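# Mount gear shaft between centres, meshed with master gear

## Task

Place the gear shaft between the centres of whichever station is nearer, positioned so its gear meshes with the master gear, and then release it from the gripper.

## Robot and tools

Robot: two arms, left_arm and right_arm, each ending in a parallel two-finger gripper. The fingers point along the gripper's own +z axis and close along its y axis. The reported hand position is the point between the finger pads, roughly 1 cm short of the fingertips.

Scene frame: one shared frame with its origin on the table surface midway between the arms. +z is up, +x reaches out over the table, and left_arm sits on the +y side. The names left and right refer to the arms, not to sides of a camera image. Each result has a state line `left_arm: ...` | `right_arm: ...` giving end_effector_position (metres) and end_effector_quat_wxyz for each gripper in this frame. Printed positions can be slightly wrong, more so when an arm is stretched far.

The 14-number row: used by execute_actions rows and by move's target. All numbers are in [-1, 1]. Order: dx, dy, dz, rx, ry, rz, opening for left_arm, then the same seven for right_arm. Always send all 14, even when one arm stays still.
- dx..rz are an offset, not a pose. They are expressed in that gripper's own axes and counted from the gripper pose shown in the most recent result (before any result has shown it, and for later calls within one reply, from where the gripper is when the action begins). Scale: 1.0 = 0.6 m for dx, dy, dz and 180 degrees for rotation; rx, ry, rz form a single rotation vector.
- opening is absolute: +1 fully open (0.094 m), -1 closed.
Because offsets count from the last shown pose, an all-zero row pulls the gripper back to that pose; it is not a pause.

execute_actions: argument actions, a list holding at most one item, plus optional pictures (boolean; pictures come by default).
- {"actions": []} just reports the state.
- {"actions": [{"rows": [...], "steps": n}]}: up to 15 rows, n up to 15 (default 15), each step 1/30 s. Row k applies at step k; the last row repeats if rows run out. Every row is measured from the same starting pose, not from the previous row.
- {"actions": [{"steps": n}]}: a wait of up to 300 steps, counted from the previous result.
A rejected call moves nothing.

move: arguments target (one 14-number row as above) and speed (m/s, 0.002 to 0.5, default 0.25; rotation capped at twice that in rad/s). Both grippers travel straight-line paths that finish together, lasting 0.5 to 10 s; longer paths are cut off at 10 s. Rotation takes the short way. Paths ignore obstacles and the other arm, and grippers may lag, wander or overshoot the speed, especially near full extension. Opening is sent at the start. The result adds a move: line with the ending (done, off_target, moving, held, fault) and which limits acted, plus each gripper's distance from its target. held means a safety check blocked that arm's final step; limits=paced means the sent pose was clipped; limits=held means some steps were blocked along the way, after which the arm may surge fast. If only one arm is named, the other finished at rest.

wait: seconds, 0 to 10. Sends nothing new.

zoom_image: camera (cam_high, cam_low, cam_left_wrist, cam_right_wrist; each 504x504) and region [x0, y0, x1, y1] in pixels from the top-left, at most 504 by 504. Gives a closer look at that camera's latest image.

finished_scene: scene number; ends the scene irreversibly and reports success. The goal must hold after ending.

Control details: each step the commanded pose is limited to 70 mm and 16 degrees from the measured pose, so far targets need several actions; after an action the arm continues only to its last clipped pose. Position takes priority over orientation when both cannot be met. Arms tend to finish a centimetre or more low and can sag on repeated zero offsets: in the first call of a reply send the offset back to the desired pose (aiming higher if it still hangs low), then zeros. A Hand target line shows where the controller is steering each gripper. A pose unreachable line means the clearance check altered or blocked that arm's command; HELD marks affected steps. The simulation keeps running while you compose a reply.

Gripping: grip_measured is the measured finger opening on the command scale (the last joint value gives metres); readings may be off by about 1 mm. Fingers go to where grip_measured would equal your command, except near ±1. To hold a part, command roughly 0.03 below grip_measured for a firm grip, less for a lighter one. Pads push about 50 to 62 N, less on thin parts, with a brief spike at contact.

Joint limits (rad): waist -2.618 to 3.054, shoulder 0.000 to 3.142, elbow 0.000 to 3.142, wrist pitch -1.571 to 1.571, wrist yaw -1.571 to 1.571, wrist roll -2.094 to 2.094. Elbows cannot quite straighten.

Heat: holding loads warms motors. MOTOR HOT appears from 75 °C; at 90 °C that arm halts for 10 s; at 100 °C it drops everything and falls. These show as OVER-TEMPERATURE FAULT lines. Release or rest loads when not needed.

Avoid: knocking or placing anything off the table (fails the task), arms colliding or pressing each other, fast contacts and targets set deep beyond contact (harder impacts), dropping or slipping the shaft. Occasional outside tugs on held parts or pushes on loose objects may occur; grip accordingly.

Each tool is called by a JSON object that holds its "name" and its "arguments", one argument or row to a line.

## Session

I'll start by looking at the scene.

{"name": "execute_actions", "arguments": {
  "actions": []
}}

Scene clock: 0.00 s of 5560.00 s.
left_arm: end_effector_position=(+0.3265, +0.3840, +0.3028) grip_measured=+1.000 end_effector_quat_wxyz=(+0.473, -0.170, +0.790, +0.351) | right_arm: end_effector_position=(+0.1743, -0.5924, +0.2420) grip_measured=+1.000 end_effector_quat_wxyz=(+0.004, -0.118, +0.761, -0.638)
Joint positions: left_arm=[ 0.062  1.142  1.022 -0.349 -0.826  0.07   0.094] | right_arm=[-0.515  0.887  0.558 -0.049  1.046 -1.387  0.094]
Joint velocities: left_arm=[-0.007 -0.007 -0.022 -0.037  0.022 -0.007  0.   ] | right_arm=[-0.002 -0.012 -0.012 -0.022  0.022 -0.007  0.   ]
Hand target (left_arm): +0.324, +0.385, +0.305; +0.473, -0.173, +0.789, +0.353
Hand target (right_arm): +0.173, -0.592, +0.247; +0.012, -0.108, +0.759, -0.642

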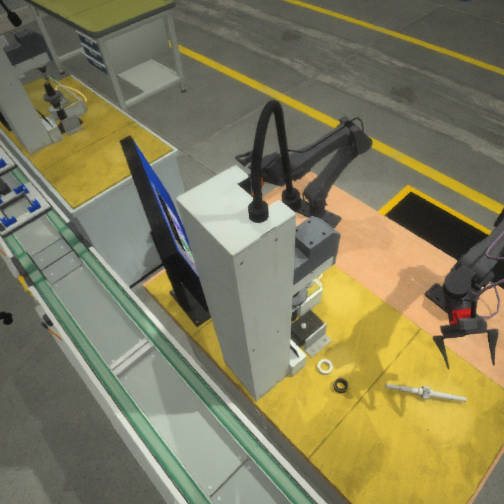

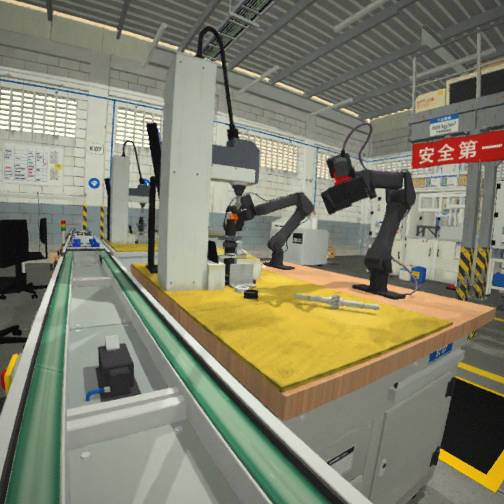

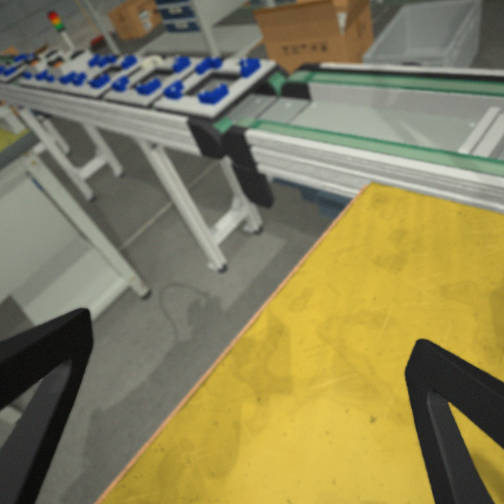

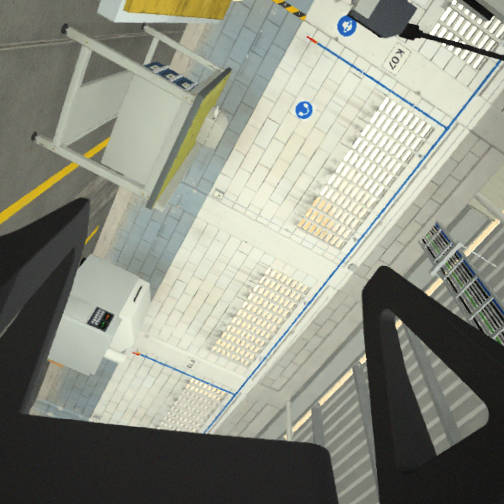

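{"name": "zoom_image", "arguments": {
  "camera": "cam_low",
  "region": [180, 120, 400, 340]
}}

{"name": "zoom_image", "arguments": {
  "camera": "cam_high",
  "region": [250, 200, 500, 450]
}}

{"name": "zoom_image", "arguments": {
  "camera": "cam_high",
  "region": [0, 30, 150, 180]
}}

Region (180, 120, 400, 340) of cam_low's 504x504 image, scaled by 2.291, with more detail than that image has.

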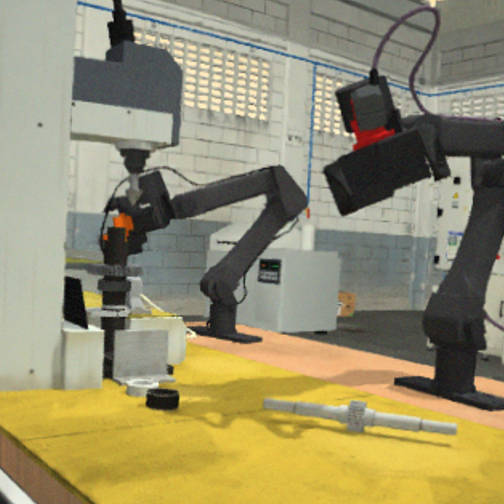

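Region (250, 200, 500, 450) of cam_high's 504x504 image, scaled by 2.016, with more detail than that image has.

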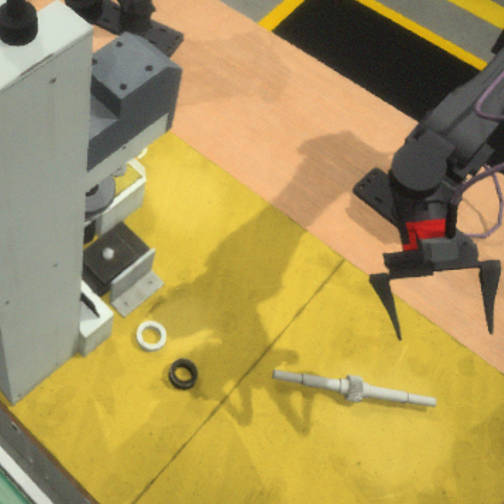

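Region (0, 30, 150, 180) of cam_high's 504x504 image, scaled by 3.360, with more detail than that image has.

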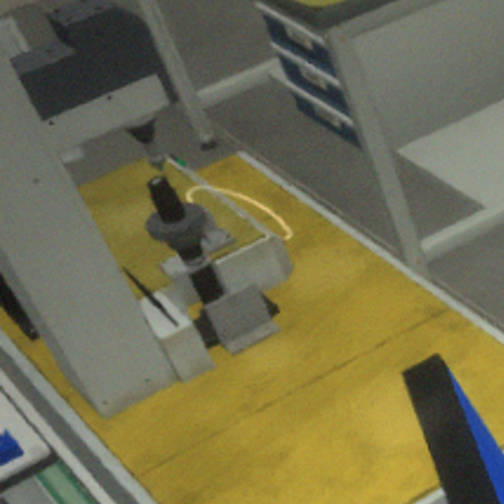

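{"name": "move", "arguments": {
  "target": [-0.0548, -0.04, -0.1518, 0.2405, 0.324, 0.1165, 1, 0, 0, 0, 0, 0, 0, 1],
  "speed": 0.2
}}

Scene clock: 33.80 s of 5560.00 s.
left_arm: end_effector_position=(+0.3067, +0.2998, +0.3369) grip_measured=+1.000 end_effector_quat_wxyz=(+0.252, +0.004, +0.967, +0.046) | right_arm: end_effector_position=(+0.1743, -0.5924, +0.2420) grip_measured=+1.000 end_effector_quat_wxyz=(+0.004, -0.119, +0.761, -0.638)
Joint positions: left_arm=[ 0.185  1.527  2.029 -1.555 -0.042  0.111  0.094] | right_arm=[-0.515  0.887  0.558 -0.049  1.046 -1.389  0.094]
Joint velocities: left_arm=[ 0.017 -0.002  0.017  0.007  0.037 -0.022  0.   ] | right_arm=[ 0.007 -0.007 -0.007 -0.066  0.007 -0.051  0.   ]
Hand target (left_arm): +0.301, +0.301, +0.348; +0.267, +0.001, +0.963, +0.044
Hand target (right_arm): +0.174, -0.592, +0.242; +0.004, -0.118, +0.761, -0.638
Off the commanded pose (left_arm): 0.014 m, 30 deg; orientation clipped at the last step of the last action.
Off the commanded pose (right_arm): 0.000 m, 0 deg.
joint sent to its limit (left arm) — the command would take joint 4 (wrist pitch) past its lower limit, so that joint was sent only as far as its limit.
After step 90, 26.93 s passed at rest.
move: off_target (left_arm); limits=paced

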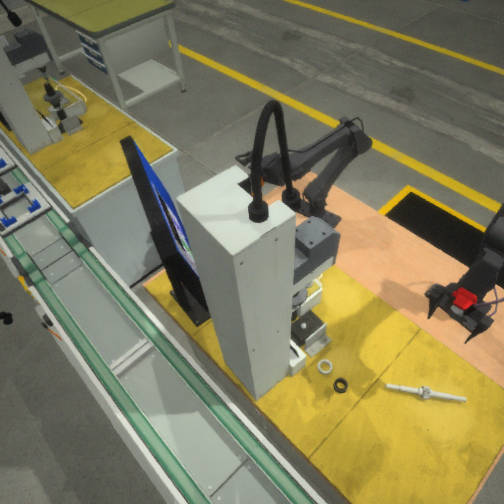

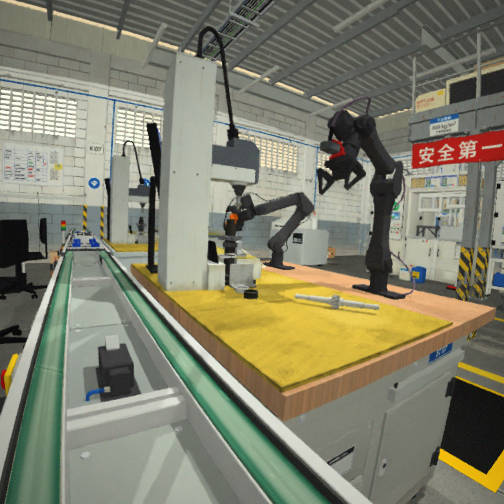

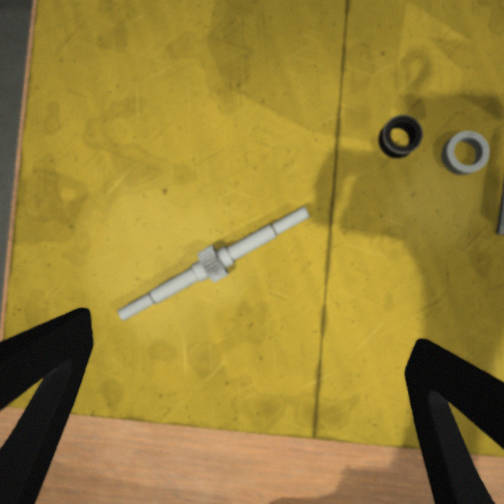

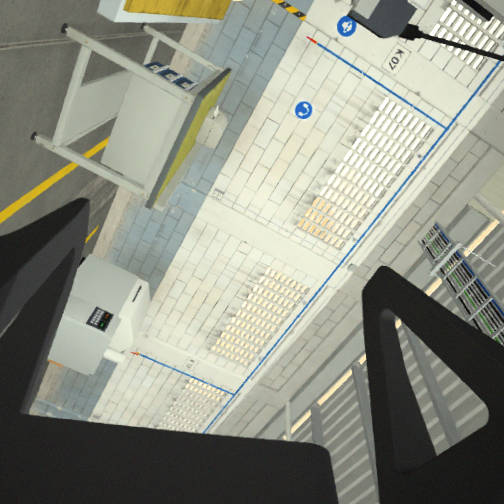

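{"name": "zoom_image", "arguments": {
  "camera": "cam_left_wrist",
  "region": [100, 150, 340, 390]
}}

Region (100, 150, 340, 390) of cam_left_wrist's 504x504 image, scaled by 2.100, with more detail than that image has.

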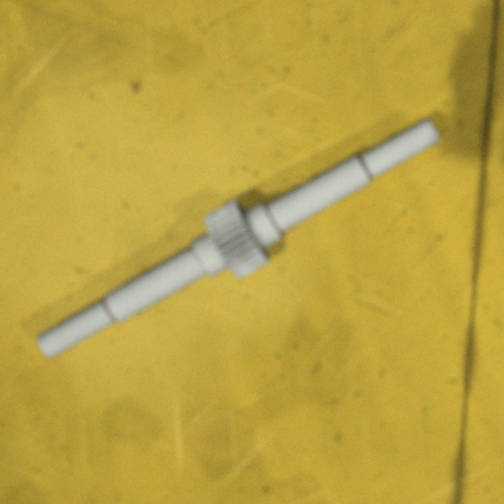

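{"name": "move", "arguments": {
  "target": [0, 0, 0, 0, 0, 0, 1, -0.1548, 0.0072, -0.65, -0.355, -0.484, 0.339, 1],
  "speed": 0.15
}}

Scene clock: 64.10 s of 5560.00 s.
left_arm: end_effector_position=(+0.3068, +0.2990, +0.3369) grip_measured=+1.000 end_effector_quat_wxyz=(+0.253, +0.004, +0.967, +0.043) | right_arm: end_effector_position=(+0.2044, -0.2015, +0.3045) grip_measured=+1.000 end_effector_quat_wxyz=(+0.700, -0.110, +0.694, +0.126)
Joint positions: left_arm=[ 0.186  1.527  2.029 -1.555 -0.036  0.112  0.094] | right_arm=[0.929 0.565 0.488 0.095 0.774 0.008 0.094]
Joint velocities: left_arm=[-0.002  0.007  0.002 -0.007  0.037  0.081  0.   ] | right_arm=[-0.017  0.012  0.012 -0.022 -0.051 -0.095  0.   ]
Hand target (left_arm): +0.307, +0.300, +0.337; +0.252, +0.004, +0.967, +0.046
Hand target (right_arm): +0.204, -0.198, +0.300; +0.699, -0.117, +0.694, +0.126
Off the commanded pose (left_arm): 0.001 m, 0 deg.
Off the commanded pose (right_arm): 0.010 m, 2 deg.
After step 90, 19.40 s passed at rest.
move: done

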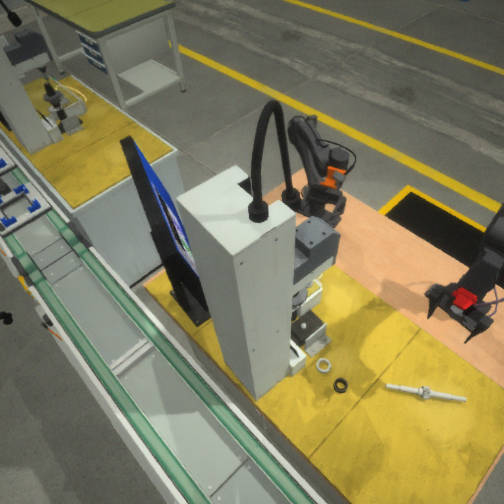

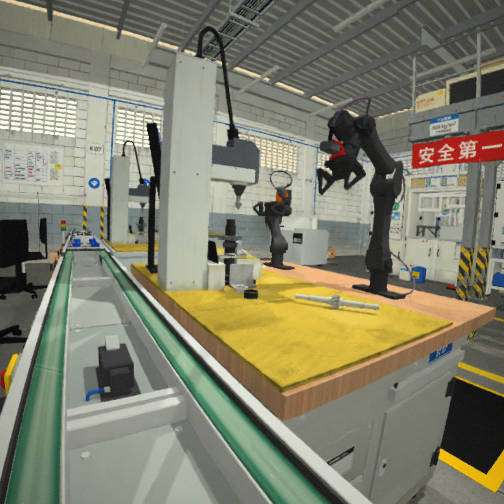

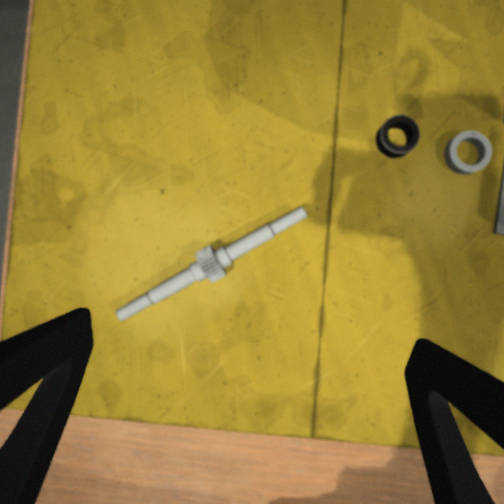

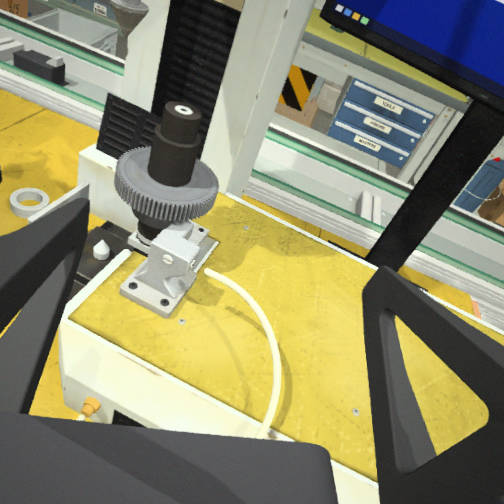

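{"name": "zoom_image", "arguments": {
  "camera": "cam_right_wrist",
  "region": [0, 0, 320, 320]
}}

{"name": "zoom_image", "arguments": {
  "camera": "cam_low",
  "region": [190, 170, 320, 300]
}}

Region (0, 0, 320, 320) of cam_right_wrist's 504x504 image, scaled by 1.575, with more detail than that image has.

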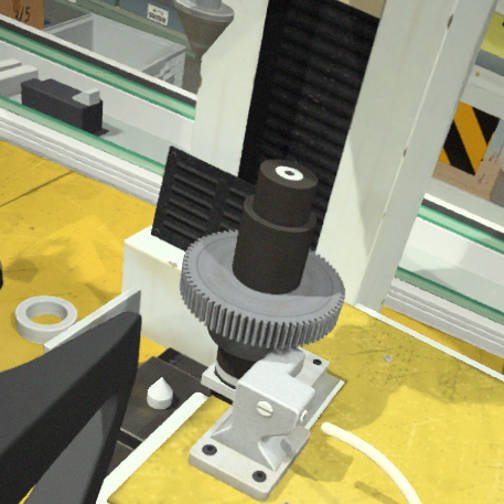

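Region (190, 170, 320, 300) of cam_low's 504x504 image, scaled by 3.877, with more detail than that image has.

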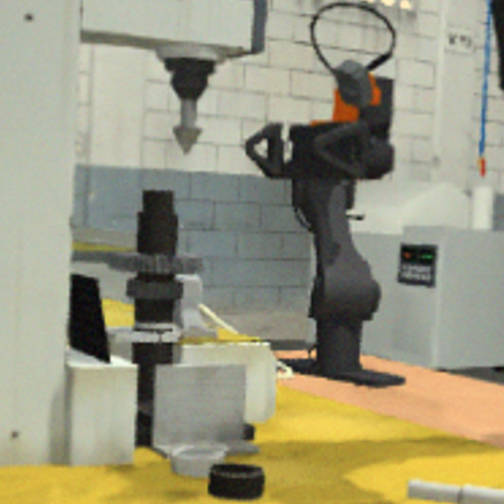

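{"name": "move", "arguments": {
  "target": [0.078, -0.018, 0.218, 0.0277, 0.1628, -0.0026, 1, 0.146, 0.188, 0.058, 0, -0.111, 0, 1],
  "speed": 0.15
}}

Scene clock: 101.83 s of 5560.00 s.
left_arm: end_effector_position=(+0.3336, +0.2982, +0.2019) grip_measured=+1.000 end_effector_quat_wxyz=(+0.036, +0.009, +0.999, +0.013) | right_arm: end_effector_position=(+0.2008, -0.0885, +0.2127) grip_measured=+1.000 end_effector_quat_wxyz=(+0.752, -0.129, +0.633, +0.130)
Joint positions: left_arm=[ 0.186  1.818  1.88  -1.558 -0.018  0.112  0.094] | right_arm=[ 1.146  1.589  0.301  1.569  0.936 -0.257  0.094]
Joint velocities: left_arm=[-0.007 -0.012  0.002 -0.022 -0.007  0.037  0.   ] | right_arm=[-0.022 -0.007  0.007  0.007 -0.022  0.022  0.   ]
Hand target (left_arm): +0.330, +0.300, +0.199; +0.026, +0.002, +1.000, +0.008
Hand target (right_arm): +0.200, -0.083, +0.220; +0.755, -0.114, +0.629, +0.146
Off the commanded pose (left_arm): 0.005 m, 5 deg.
Off the commanded pose (right_arm): 0.010 m, 12 deg.
joint sent to its limit (left arm) — the command would take joint 4 (wrist pitch) past its lower limit, so that joint was sent only as far as its limit.
joint sent to its limit (right arm) — the command would take joint 4 (wrist pitch) past its upper limit, so that joint was sent only as far as its limit.
After step 90, 32.63 s passed at rest.
move: off_target (left_arm, right_arm)

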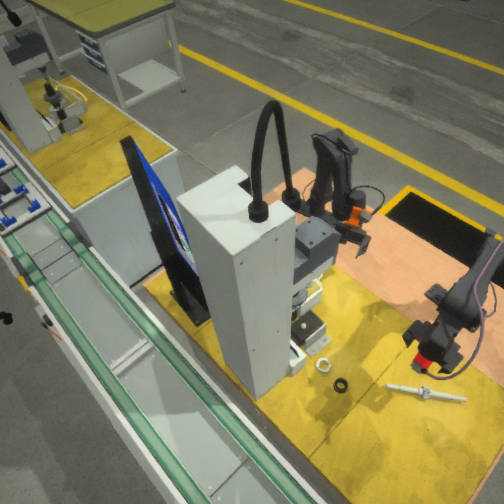

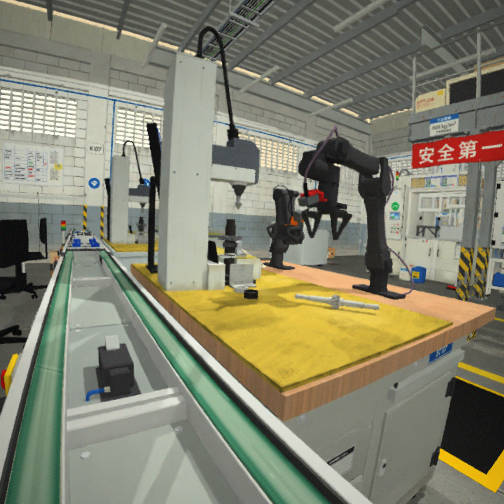

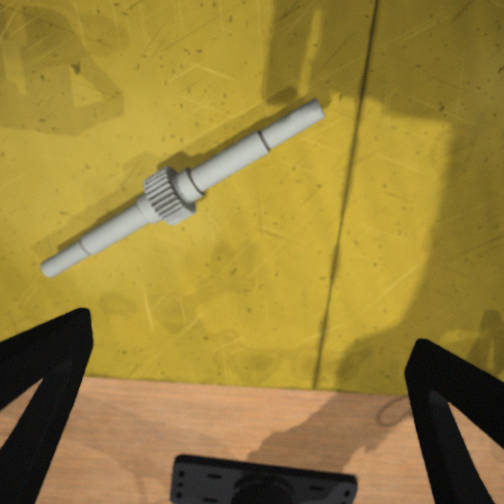

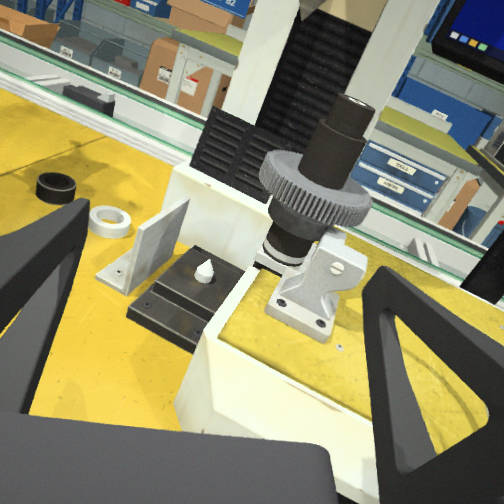

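{"name": "move", "arguments": {
  "target": [0.032, 0.028, 0.1687, 0.019, 0.0169, 0.311, 1, -0.148, -0.004, 0.025, 0, -0.055, 0, 1],
  "speed": 0.15
}}

Scene clock: 136.03 s of 5560.00 s.
left_arm: end_effector_position=(+0.3242, +0.3151, +0.1029) grip_measured=+1.000 end_effector_quat_wxyz=(-0.001, +0.480, +0.877, +0.006) | right_arm: end_effector_position=(+0.1997, -0.0885, +0.2887) grip_measured=+1.000 end_effector_quat_wxyz=(+0.798, -0.127, +0.573, +0.133)
Joint positions: left_arm=[ 0.242  1.818  1.486 -1.234 -0.011  1.15   0.094] | right_arm=[ 1.122  1.425  0.391  1.529  0.858 -0.44   0.094]
Joint velocities: left_arm=[ 0.007  0.007  0.027 -0.037 -0.051 -0.022  0.   ] | right_arm=[-0.007  0.002  0.002 -0.037 -0.022  0.007  0.   ]
Hand target (left_arm): +0.322, +0.317, +0.100; -0.000, +0.478, +0.879, -0.000
Hand target (right_arm): +0.201, -0.089, +0.302; +0.804, -0.117, +0.566, +0.140
Off the commanded pose (left_arm): 0.005 m, 1 deg.
Off the commanded pose (right_arm): 0.014 m, 2 deg.
After step 90, 27.47 s passed at rest.
move: off_target (right_arm)

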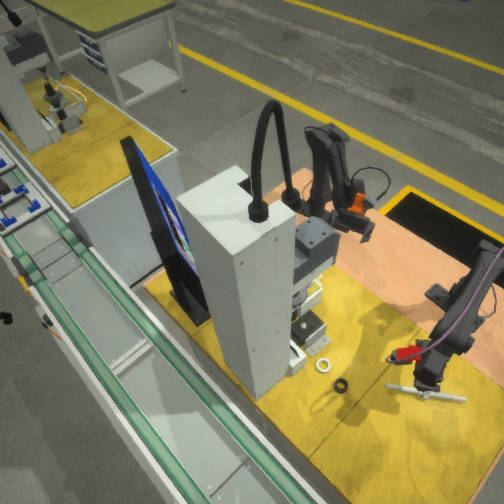

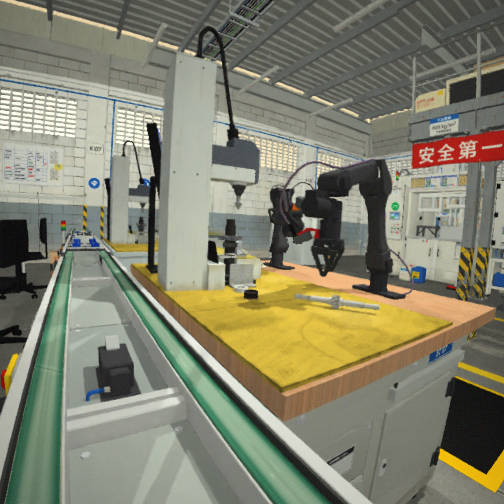

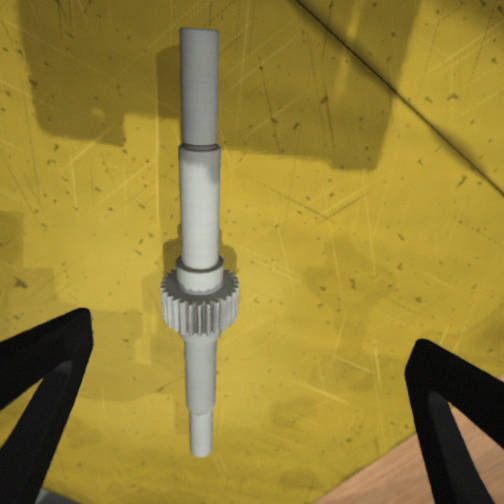

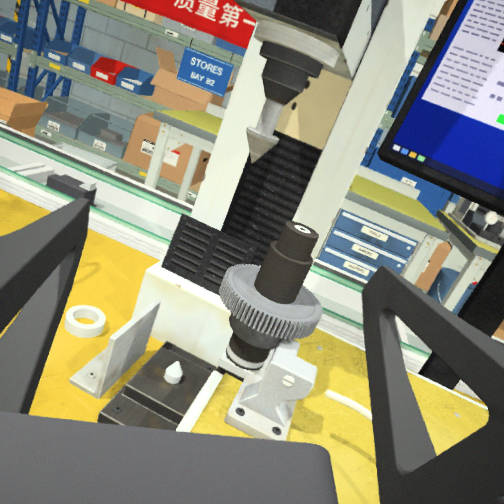

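{"name": "zoom_image", "arguments": {
  "camera": "cam_right_wrist",
  "region": [60, 0, 480, 440]
}}

Region (60, 0, 480, 440) of cam_right_wrist's 504x504 image, scaled by 1.145, with more detail than that image has; it fills the left 481 columns of this view, and the rest is white.

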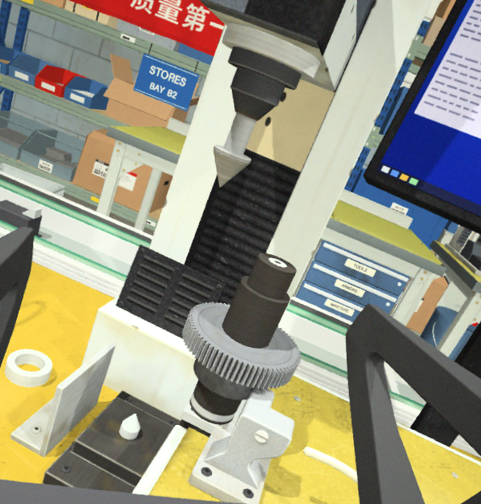

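{"name": "move", "arguments": {
  "target": [0, 0.037, 0.085, 0, 0, 0, 1, 0, 0, 0, 0, 0, 0, 1],
  "speed": 0.08
}}

Scene clock: 147.47 s of 5560.00 s.
left_arm: end_effector_position=(+0.3458, +0.3231, +0.0571) grip_measured=+1.000 end_effector_quat_wxyz=(+0.003, +0.482, +0.876, +0.009) | right_arm: end_effector_position=(+0.1997, -0.0884, +0.2886) grip_measured=+1.000 end_effector_quat_wxyz=(+0.798, -0.127, +0.573, +0.133)
Joint positions: left_arm=[ 0.255  1.923  1.439 -1.072 -0.011  1.169  0.094] | right_arm=[ 1.122  1.425  0.391  1.528  0.858 -0.44   0.094]
Joint velocities: left_arm=[ 0.012 -0.012  0.002 -0.051  0.007  0.007  0.   ] | right_arm=[-0.007 -0.037 -0.002  0.007  0.051  0.081  0.   ]
Hand target (left_arm): +0.343, +0.327, +0.052; -0.002, +0.480, +0.877, +0.005
Hand target (right_arm): +0.200, -0.088, +0.289; +0.798, -0.127, +0.573, +0.133
Off the commanded pose (left_arm): 0.007 m, 1 deg.
Off the commanded pose (right_arm): 0.000 m, 0 deg.
After step 90, 7.27 s passed at rest.
move: done

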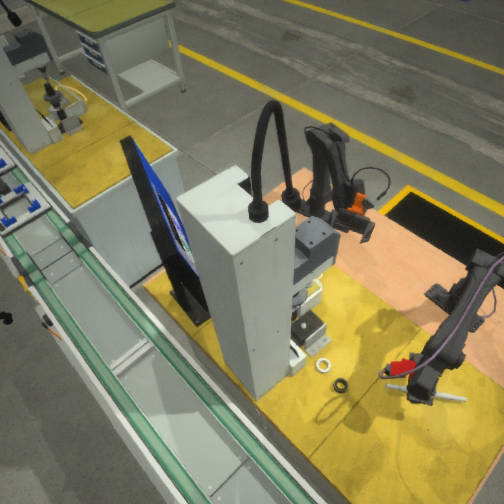

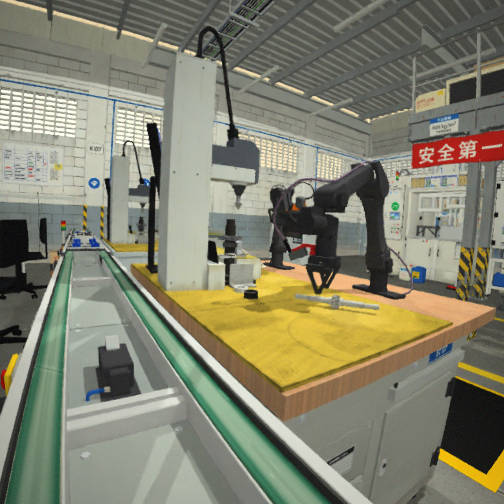

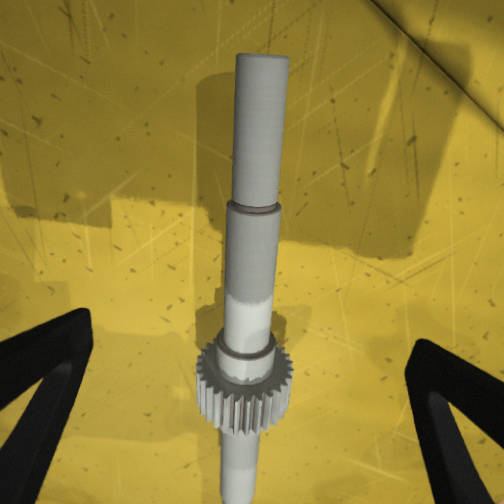

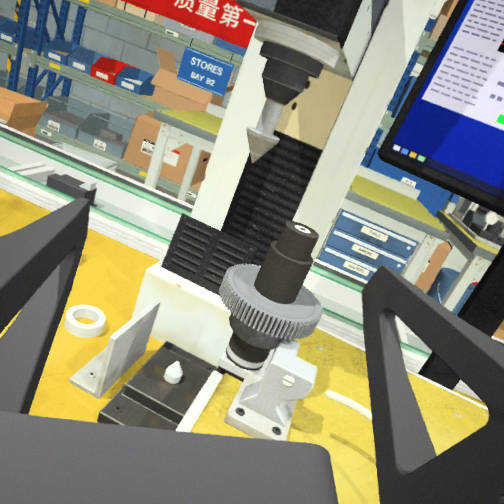

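{"name": "zoom_image", "arguments": {
  "camera": "cam_low",
  "region": [270, 230, 400, 330]
}}

Region (270, 230, 400, 330) of cam_low's 504x504 image, scaled by 3.877, with more detail than that image has; it fills the top 388 rows of this view, and the rest is white.

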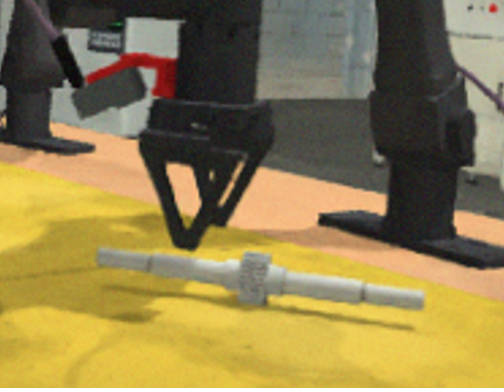

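{"name": "move", "arguments": {
  "target": [0.003, 0, 0.05, 0, 0, 0, 0.2, 0, 0, 0, 0, 0, 0, 1],
  "speed": 0.04
}}

Scene clock: 159.40 s of 5560.00 s.
left_arm: end_effector_position=(+0.3484, +0.3235, +0.0331) grip_measured=+0.202 end_effector_quat_wxyz=(+0.008, +0.482, +0.876, +0.013) | right_arm: end_effector_position=(+0.1997, -0.0884, +0.2886) grip_measured=+1.000 end_effector_quat_wxyz=(+0.798, -0.127, +0.573, +0.133)
Joint positions: left_arm=[ 0.255  1.946  1.371 -0.967 -0.011  1.169  0.056] | right_arm=[ 1.122  1.425  0.391  1.528  0.858 -0.44   0.094]
Joint velocities: left_arm=[-0.002  0.007 -0.022  0.007  0.007  0.037  0.001] | right_arm=[ 0.017 -0.012  0.012  0.007 -0.022  0.022  0.   ]
Hand target (left_arm): +0.345, +0.325, +0.027; +0.003, +0.482, +0.876, +0.009
Hand target (right_arm): +0.200, -0.088, +0.289; +0.798, -0.127, +0.573, +0.133
Off the commanded pose (left_arm): 0.007 m, 1 deg.
Off the commanded pose (right_arm): 0.000 m, 0 deg.
After step 90, 7.73 s passed at rest.
move: done

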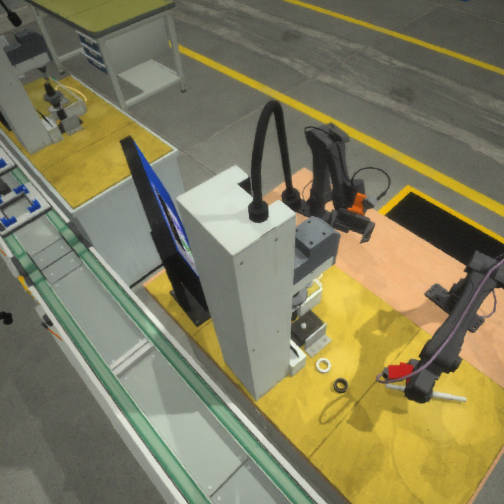

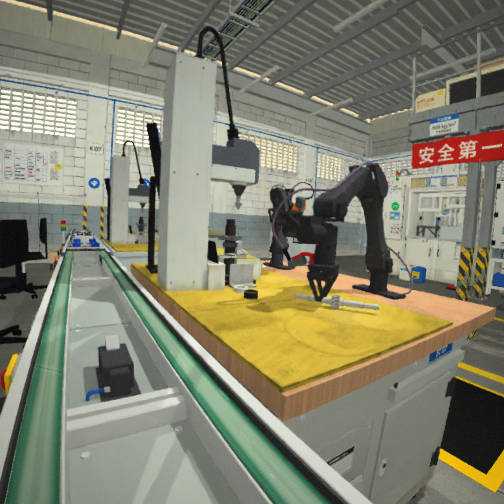

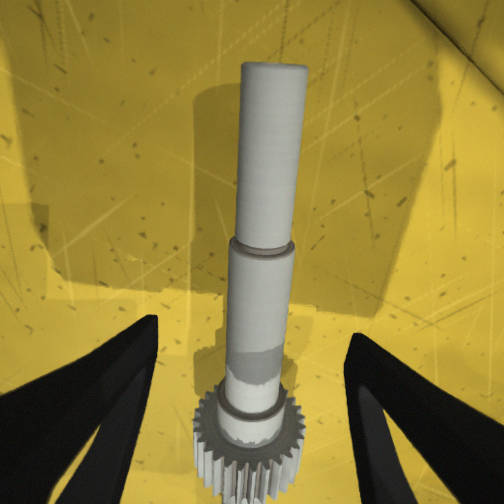

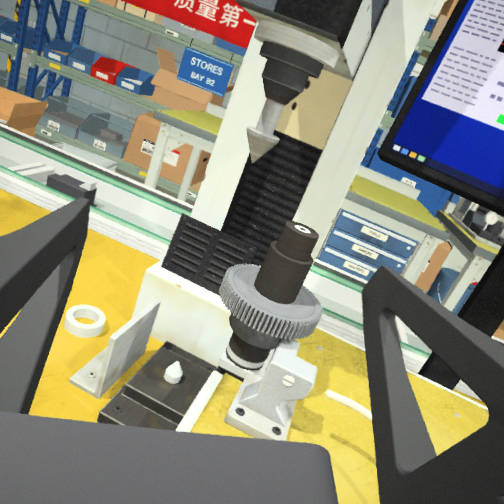

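{"name": "move", "arguments": {
  "target": [0.003, -0.003, 0.033, 0, 0, 0, 0.2, 0, 0, 0, 0, 0, 0, 1],
  "speed": 0.03
}}

{"name": "zoom_image", "arguments": {
  "camera": "cam_low",
  "region": [270, 230, 400, 330]
}}

Scene clock: 165.13 s of 5560.00 s.
left_arm: end_effector_position=(+0.3504, +0.3239, +0.0203) grip_measured=+0.202 end_effector_quat_wxyz=(+0.015, +0.482, +0.876, +0.018) | right_arm: end_effector_position=(+0.1997, -0.0884, +0.2886) grip_measured=+1.000 end_effector_quat_wxyz=(+0.798, -0.127, +0.573, +0.133)
Joint positions: left_arm=[ 0.255  1.955  1.329 -0.899 -0.011  1.169  0.056] | right_arm=[ 1.122  1.425  0.391  1.528  0.858 -0.44   0.094]
Joint velocities: left_arm=[-0.017 -0.012 -0.022 -0.007  0.022 -0.037 -0.   ] | right_arm=[-0.017  0.002  0.007 -0.022  0.095  0.037  0.   ]
Hand target (left_arm): +0.346, +0.324, +0.013; +0.008, +0.482, +0.876, +0.013
Hand target (right_arm): +0.200, -0.088, +0.289; +0.798, -0.127, +0.573, +0.133
Off the commanded pose (left_arm): 0.008 m, 1 deg.
Off the commanded pose (right_arm): 0.000 m, 0 deg.
After step 90, 1.67 s passed at rest.
move: done

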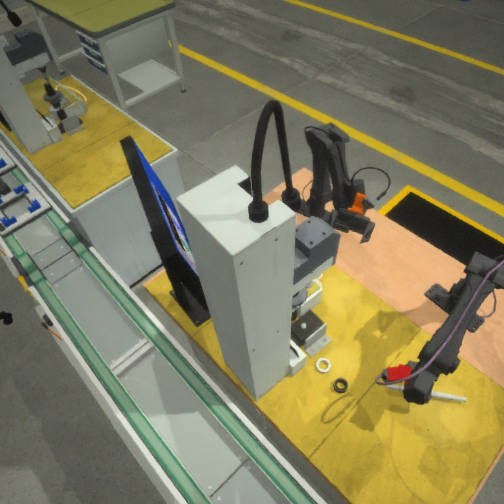

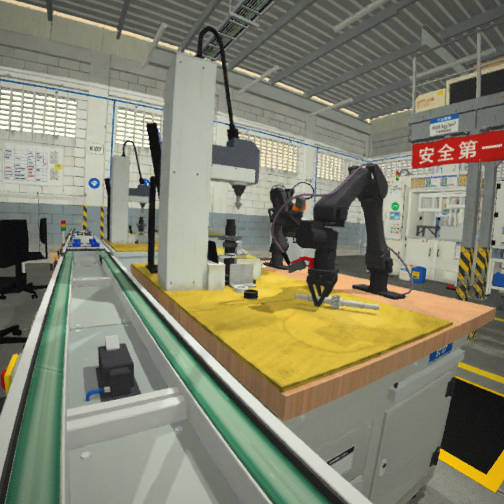

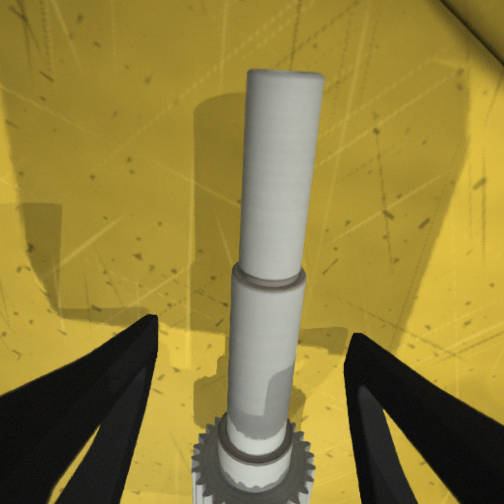

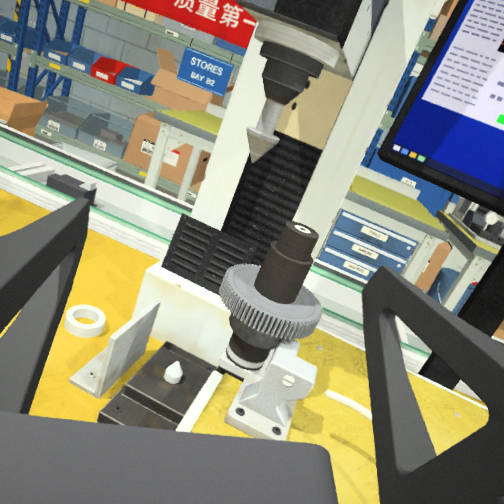

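Region (270, 230, 400, 330) of cam_low's 504x504 image, scaled by 3.877, with more detail than that image has; it fills the top 388 rows of this view, and the rest is white.

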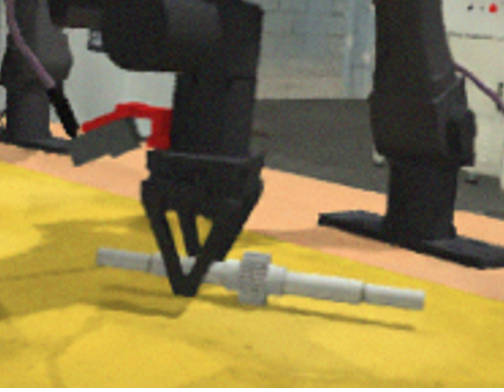

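{"name": "move", "arguments": {
  "target": [0, -0.006, 0.006, 0, 0, 0, -0.5, 0, 0, 0, 0, 0, 0, 1],
  "speed": 0.02
}}

Scene clock: 170.13 s of 5560.00 s.
left_arm: end_effector_position=(+0.3494, +0.3237, +0.0177) grip_measured=-0.498 end_effector_quat_wxyz=(+0.015, +0.482, +0.876, +0.018) | right_arm: end_effector_position=(+0.1997, -0.0884, +0.2886) grip_measured=+1.000 end_effector_quat_wxyz=(+0.798, -0.127, +0.573, +0.133)
Joint positions: left_arm=[ 0.255  1.955  1.318 -0.888 -0.011  1.169  0.024] | right_arm=[ 1.122  1.425  0.391  1.528  0.858 -0.44   0.094]
Joint velocities: left_arm=[-0.007  0.002 -0.017  0.007  0.007 -0.066 -0.   ] | right_arm=[ 0.002 -0.032 -0.002 -0.007  0.037 -0.022  0.   ]
Hand target (left_arm): +0.347, +0.322, +0.017; +0.015, +0.482, +0.876, +0.018
Hand target (right_arm): +0.200, -0.088, +0.289; +0.798, -0.127, +0.573, +0.133
Off the commanded pose (left_arm): 0.003 m, 0 deg.
Off the commanded pose (right_arm): 0.000 m, 0 deg.
After step 90, 1.23 s passed at rest.
move: done

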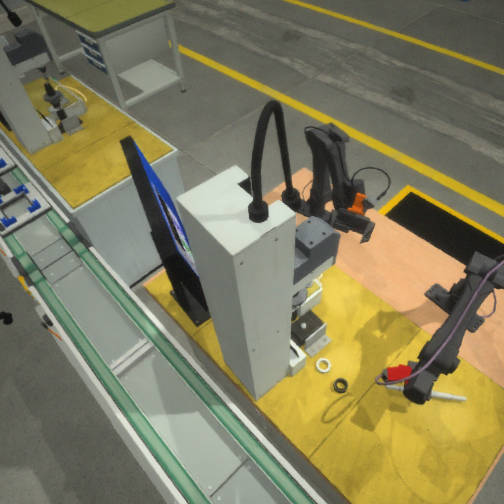

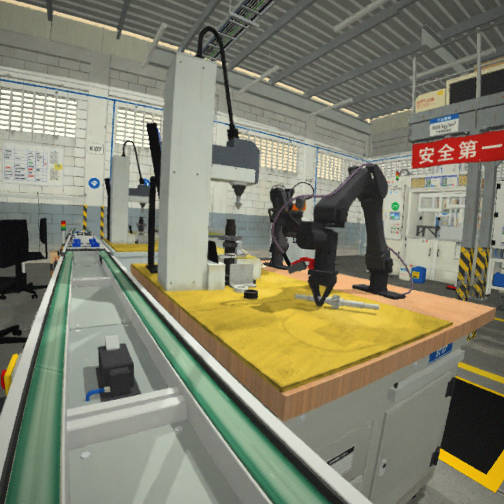

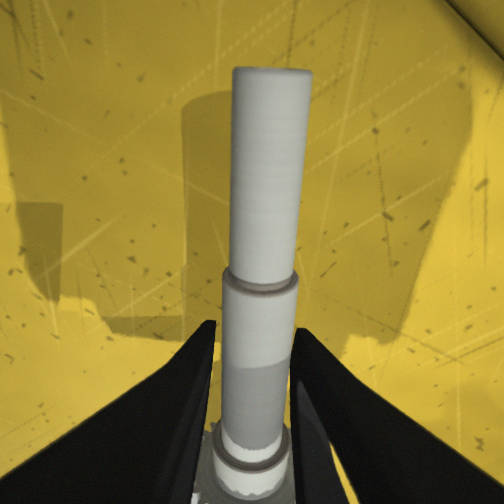

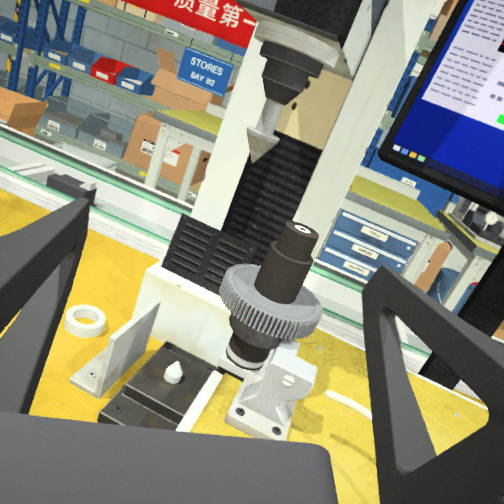

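{"name": "execute_actions", "arguments": {
  "actions": [
    {"rows": [[0, 0, 0, 0, 0, 0, -0.62, 0, 0, 0, 0, 0, 0, 1]], "steps": 15}
  ]
}}

Scene clock: 173.67 s of 5560.00 s.
left_arm: end_effector_position=(+0.3486, +0.3236, +0.0177) grip_measured=-0.618 end_effector_quat_wxyz=(+0.014, +0.482, +0.876, +0.017) | right_arm: end_effector_position=(+0.1997, -0.0884, +0.2886) grip_measured=+1.000 end_effector_quat_wxyz=(+0.798, -0.127, +0.573, +0.133)
Joint positions: left_arm=[ 0.255  1.955  1.318 -0.891 -0.011  1.169  0.018] | right_arm=[ 1.122  1.425  0.391  1.528  0.858 -0.44   0.094]
Joint velocities: left_arm=[-0.012  0.007 -0.017 -0.037 -0.037  0.007 -0.001] | right_arm=[-0.007  0.002  0.002  0.007 -0.051  0.007  0.   ]
Hand target (left_arm): +0.349, +0.324, +0.018; +0.015, +0.482, +0.876, +0.018
Hand target (right_arm): +0.200, -0.088, +0.289; +0.798, -0.127, +0.573, +0.133
Off the commanded pose (left_arm): 0.001 m, 0 deg.
Off the commanded pose (right_arm): 0.000 m, 0 deg.
Steps of this call (steps 1 to 90: nothing new was sent; then 0.03 s passed at rest; steps 91 to 105: all 15 steps of this action). Readings (end_effector_position):
91: left_arm (+0.3498, +0.3238, +0.0177) | right_arm (+0.1997, -0.0884, +0.2886)
92: left_arm (+0.3496, +0.3237, +0.0177) | right_arm (+0.1997, -0.0884, +0.2886)
94: left_arm (+0.3486, +0.3236, +0.0177) | right_arm (+0.1997, -0.0884, +0.2886)
98: left_arm (+0.3486, +0.3236, +0.0177) | right_arm (+0.1997, -0.0884, +0.2886)
105: the state above

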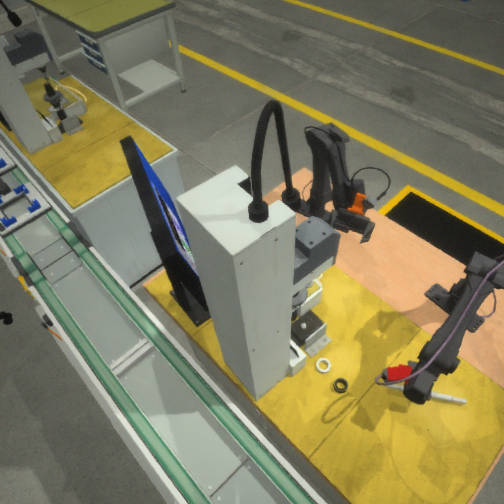

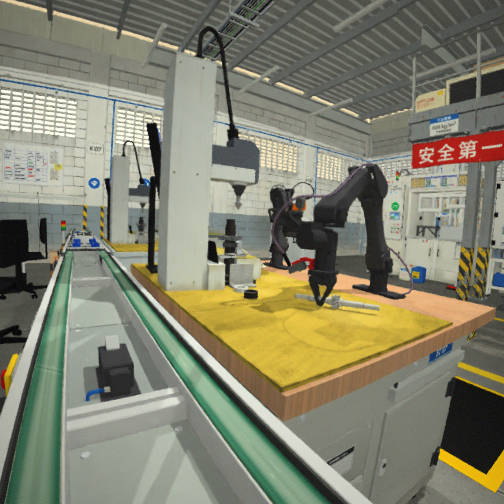

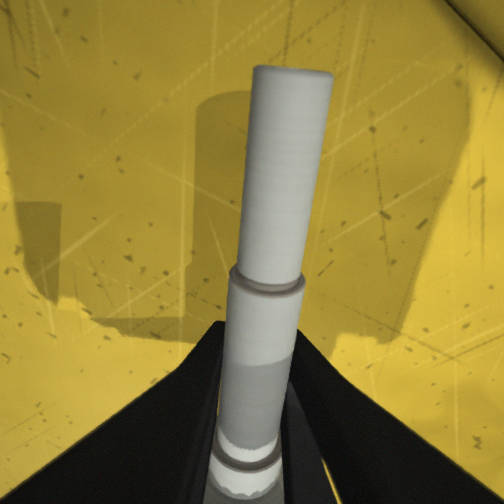

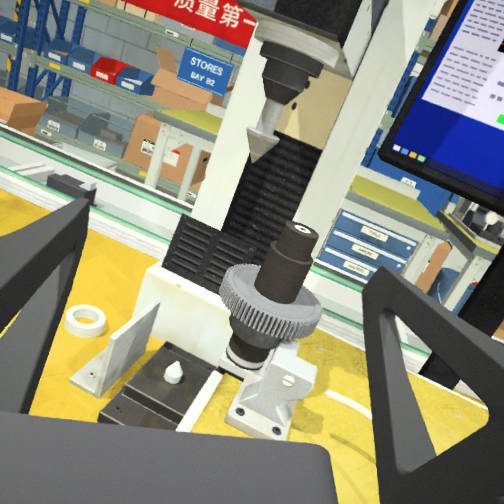

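{"name": "execute_actions", "arguments": {
  "actions": [
    {"rows": [[0, 0, 0, 0, 0, 0, -0.7, 0, 0, 0, 0, 0, 0, 1]], "steps": 15}
  ]
}}

Scene clock: 177.13 s of 5560.00 s.
left_arm: end_effector_position=(+0.3484, +0.3235, +0.0177) grip_measured=-0.661 end_effector_quat_wxyz=(+0.013, +0.482, +0.876, +0.017) | right_arm: end_effector_position=(+0.1997, -0.0884, +0.2886) grip_measured=+1.000 end_effector_quat_wxyz=(+0.798, -0.127, +0.573, +0.133)
Joint positions: left_arm=[ 0.255  1.955  1.318 -0.891 -0.011  1.169  0.016] | right_arm=[ 1.122  1.425  0.391  1.528  0.858 -0.44   0.094]
Joint velocities: left_arm=[-0.012  0.007  0.002 -0.037 -0.007  0.007  0.   ] | right_arm=[ 0.002 -0.022  0.017 -0.037 -0.037  0.11   0.   ]
Hand target (left_arm): +0.349, +0.324, +0.018; +0.014, +0.482, +0.876, +0.018
Hand target (right_arm): +0.200, -0.088, +0.289; +0.798, -0.127, +0.573, +0.133
Off the commanded pose (left_arm): 0.000 m, 0 deg.
Off the commanded pose (right_arm): 0.000 m, 0 deg.
Steps of this call (steps 1 to 89: nothing new was sent; steps 90 to 104: all 15 steps of this action). Readings (end_effector_position):
90: left_arm (+0.3484, +0.3235, +0.0177) | right_arm (+0.1997, -0.0884, +0.2886)
91: left_arm (+0.3484, +0.3235, +0.0177) | right_arm (+0.1997, -0.0884, +0.2886)
93: left_arm (+0.3484, +0.3235, +0.0177) | right_arm (+0.1997, -0.0884, +0.2886)
97: left_arm (+0.3484, +0.3235, +0.0177) | right_arm (+0.1997, -0.0884, +0.2886)
104: the state above

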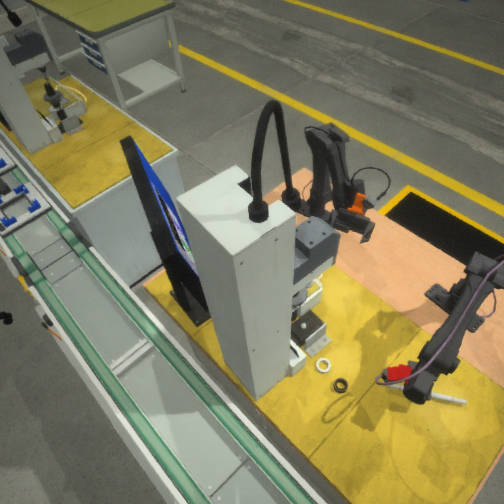

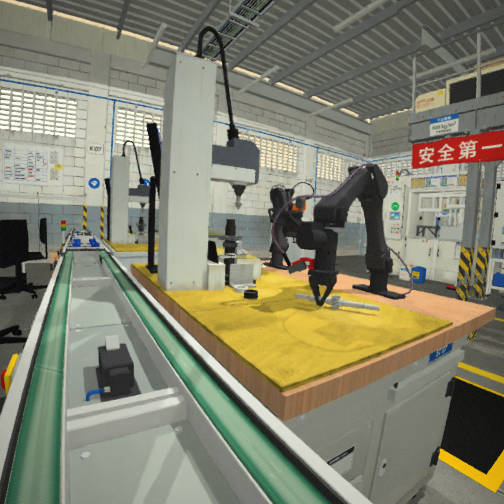

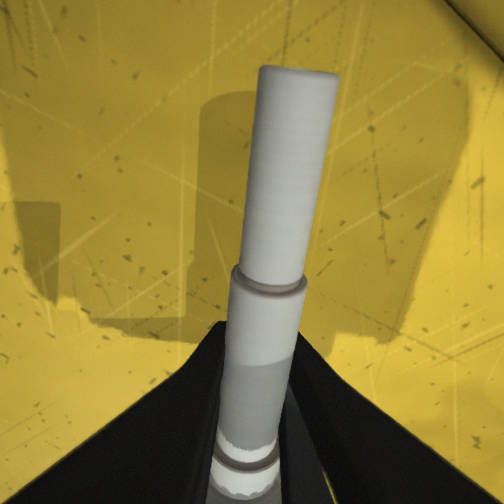

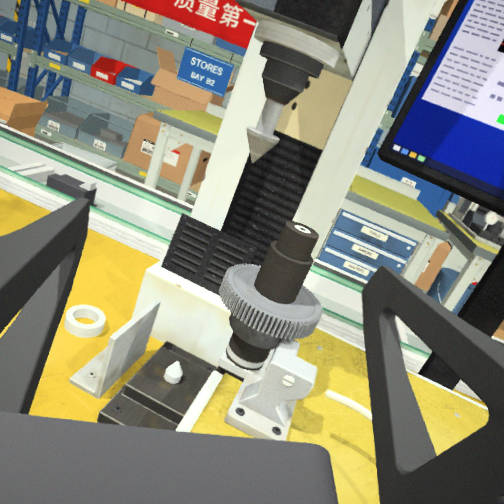

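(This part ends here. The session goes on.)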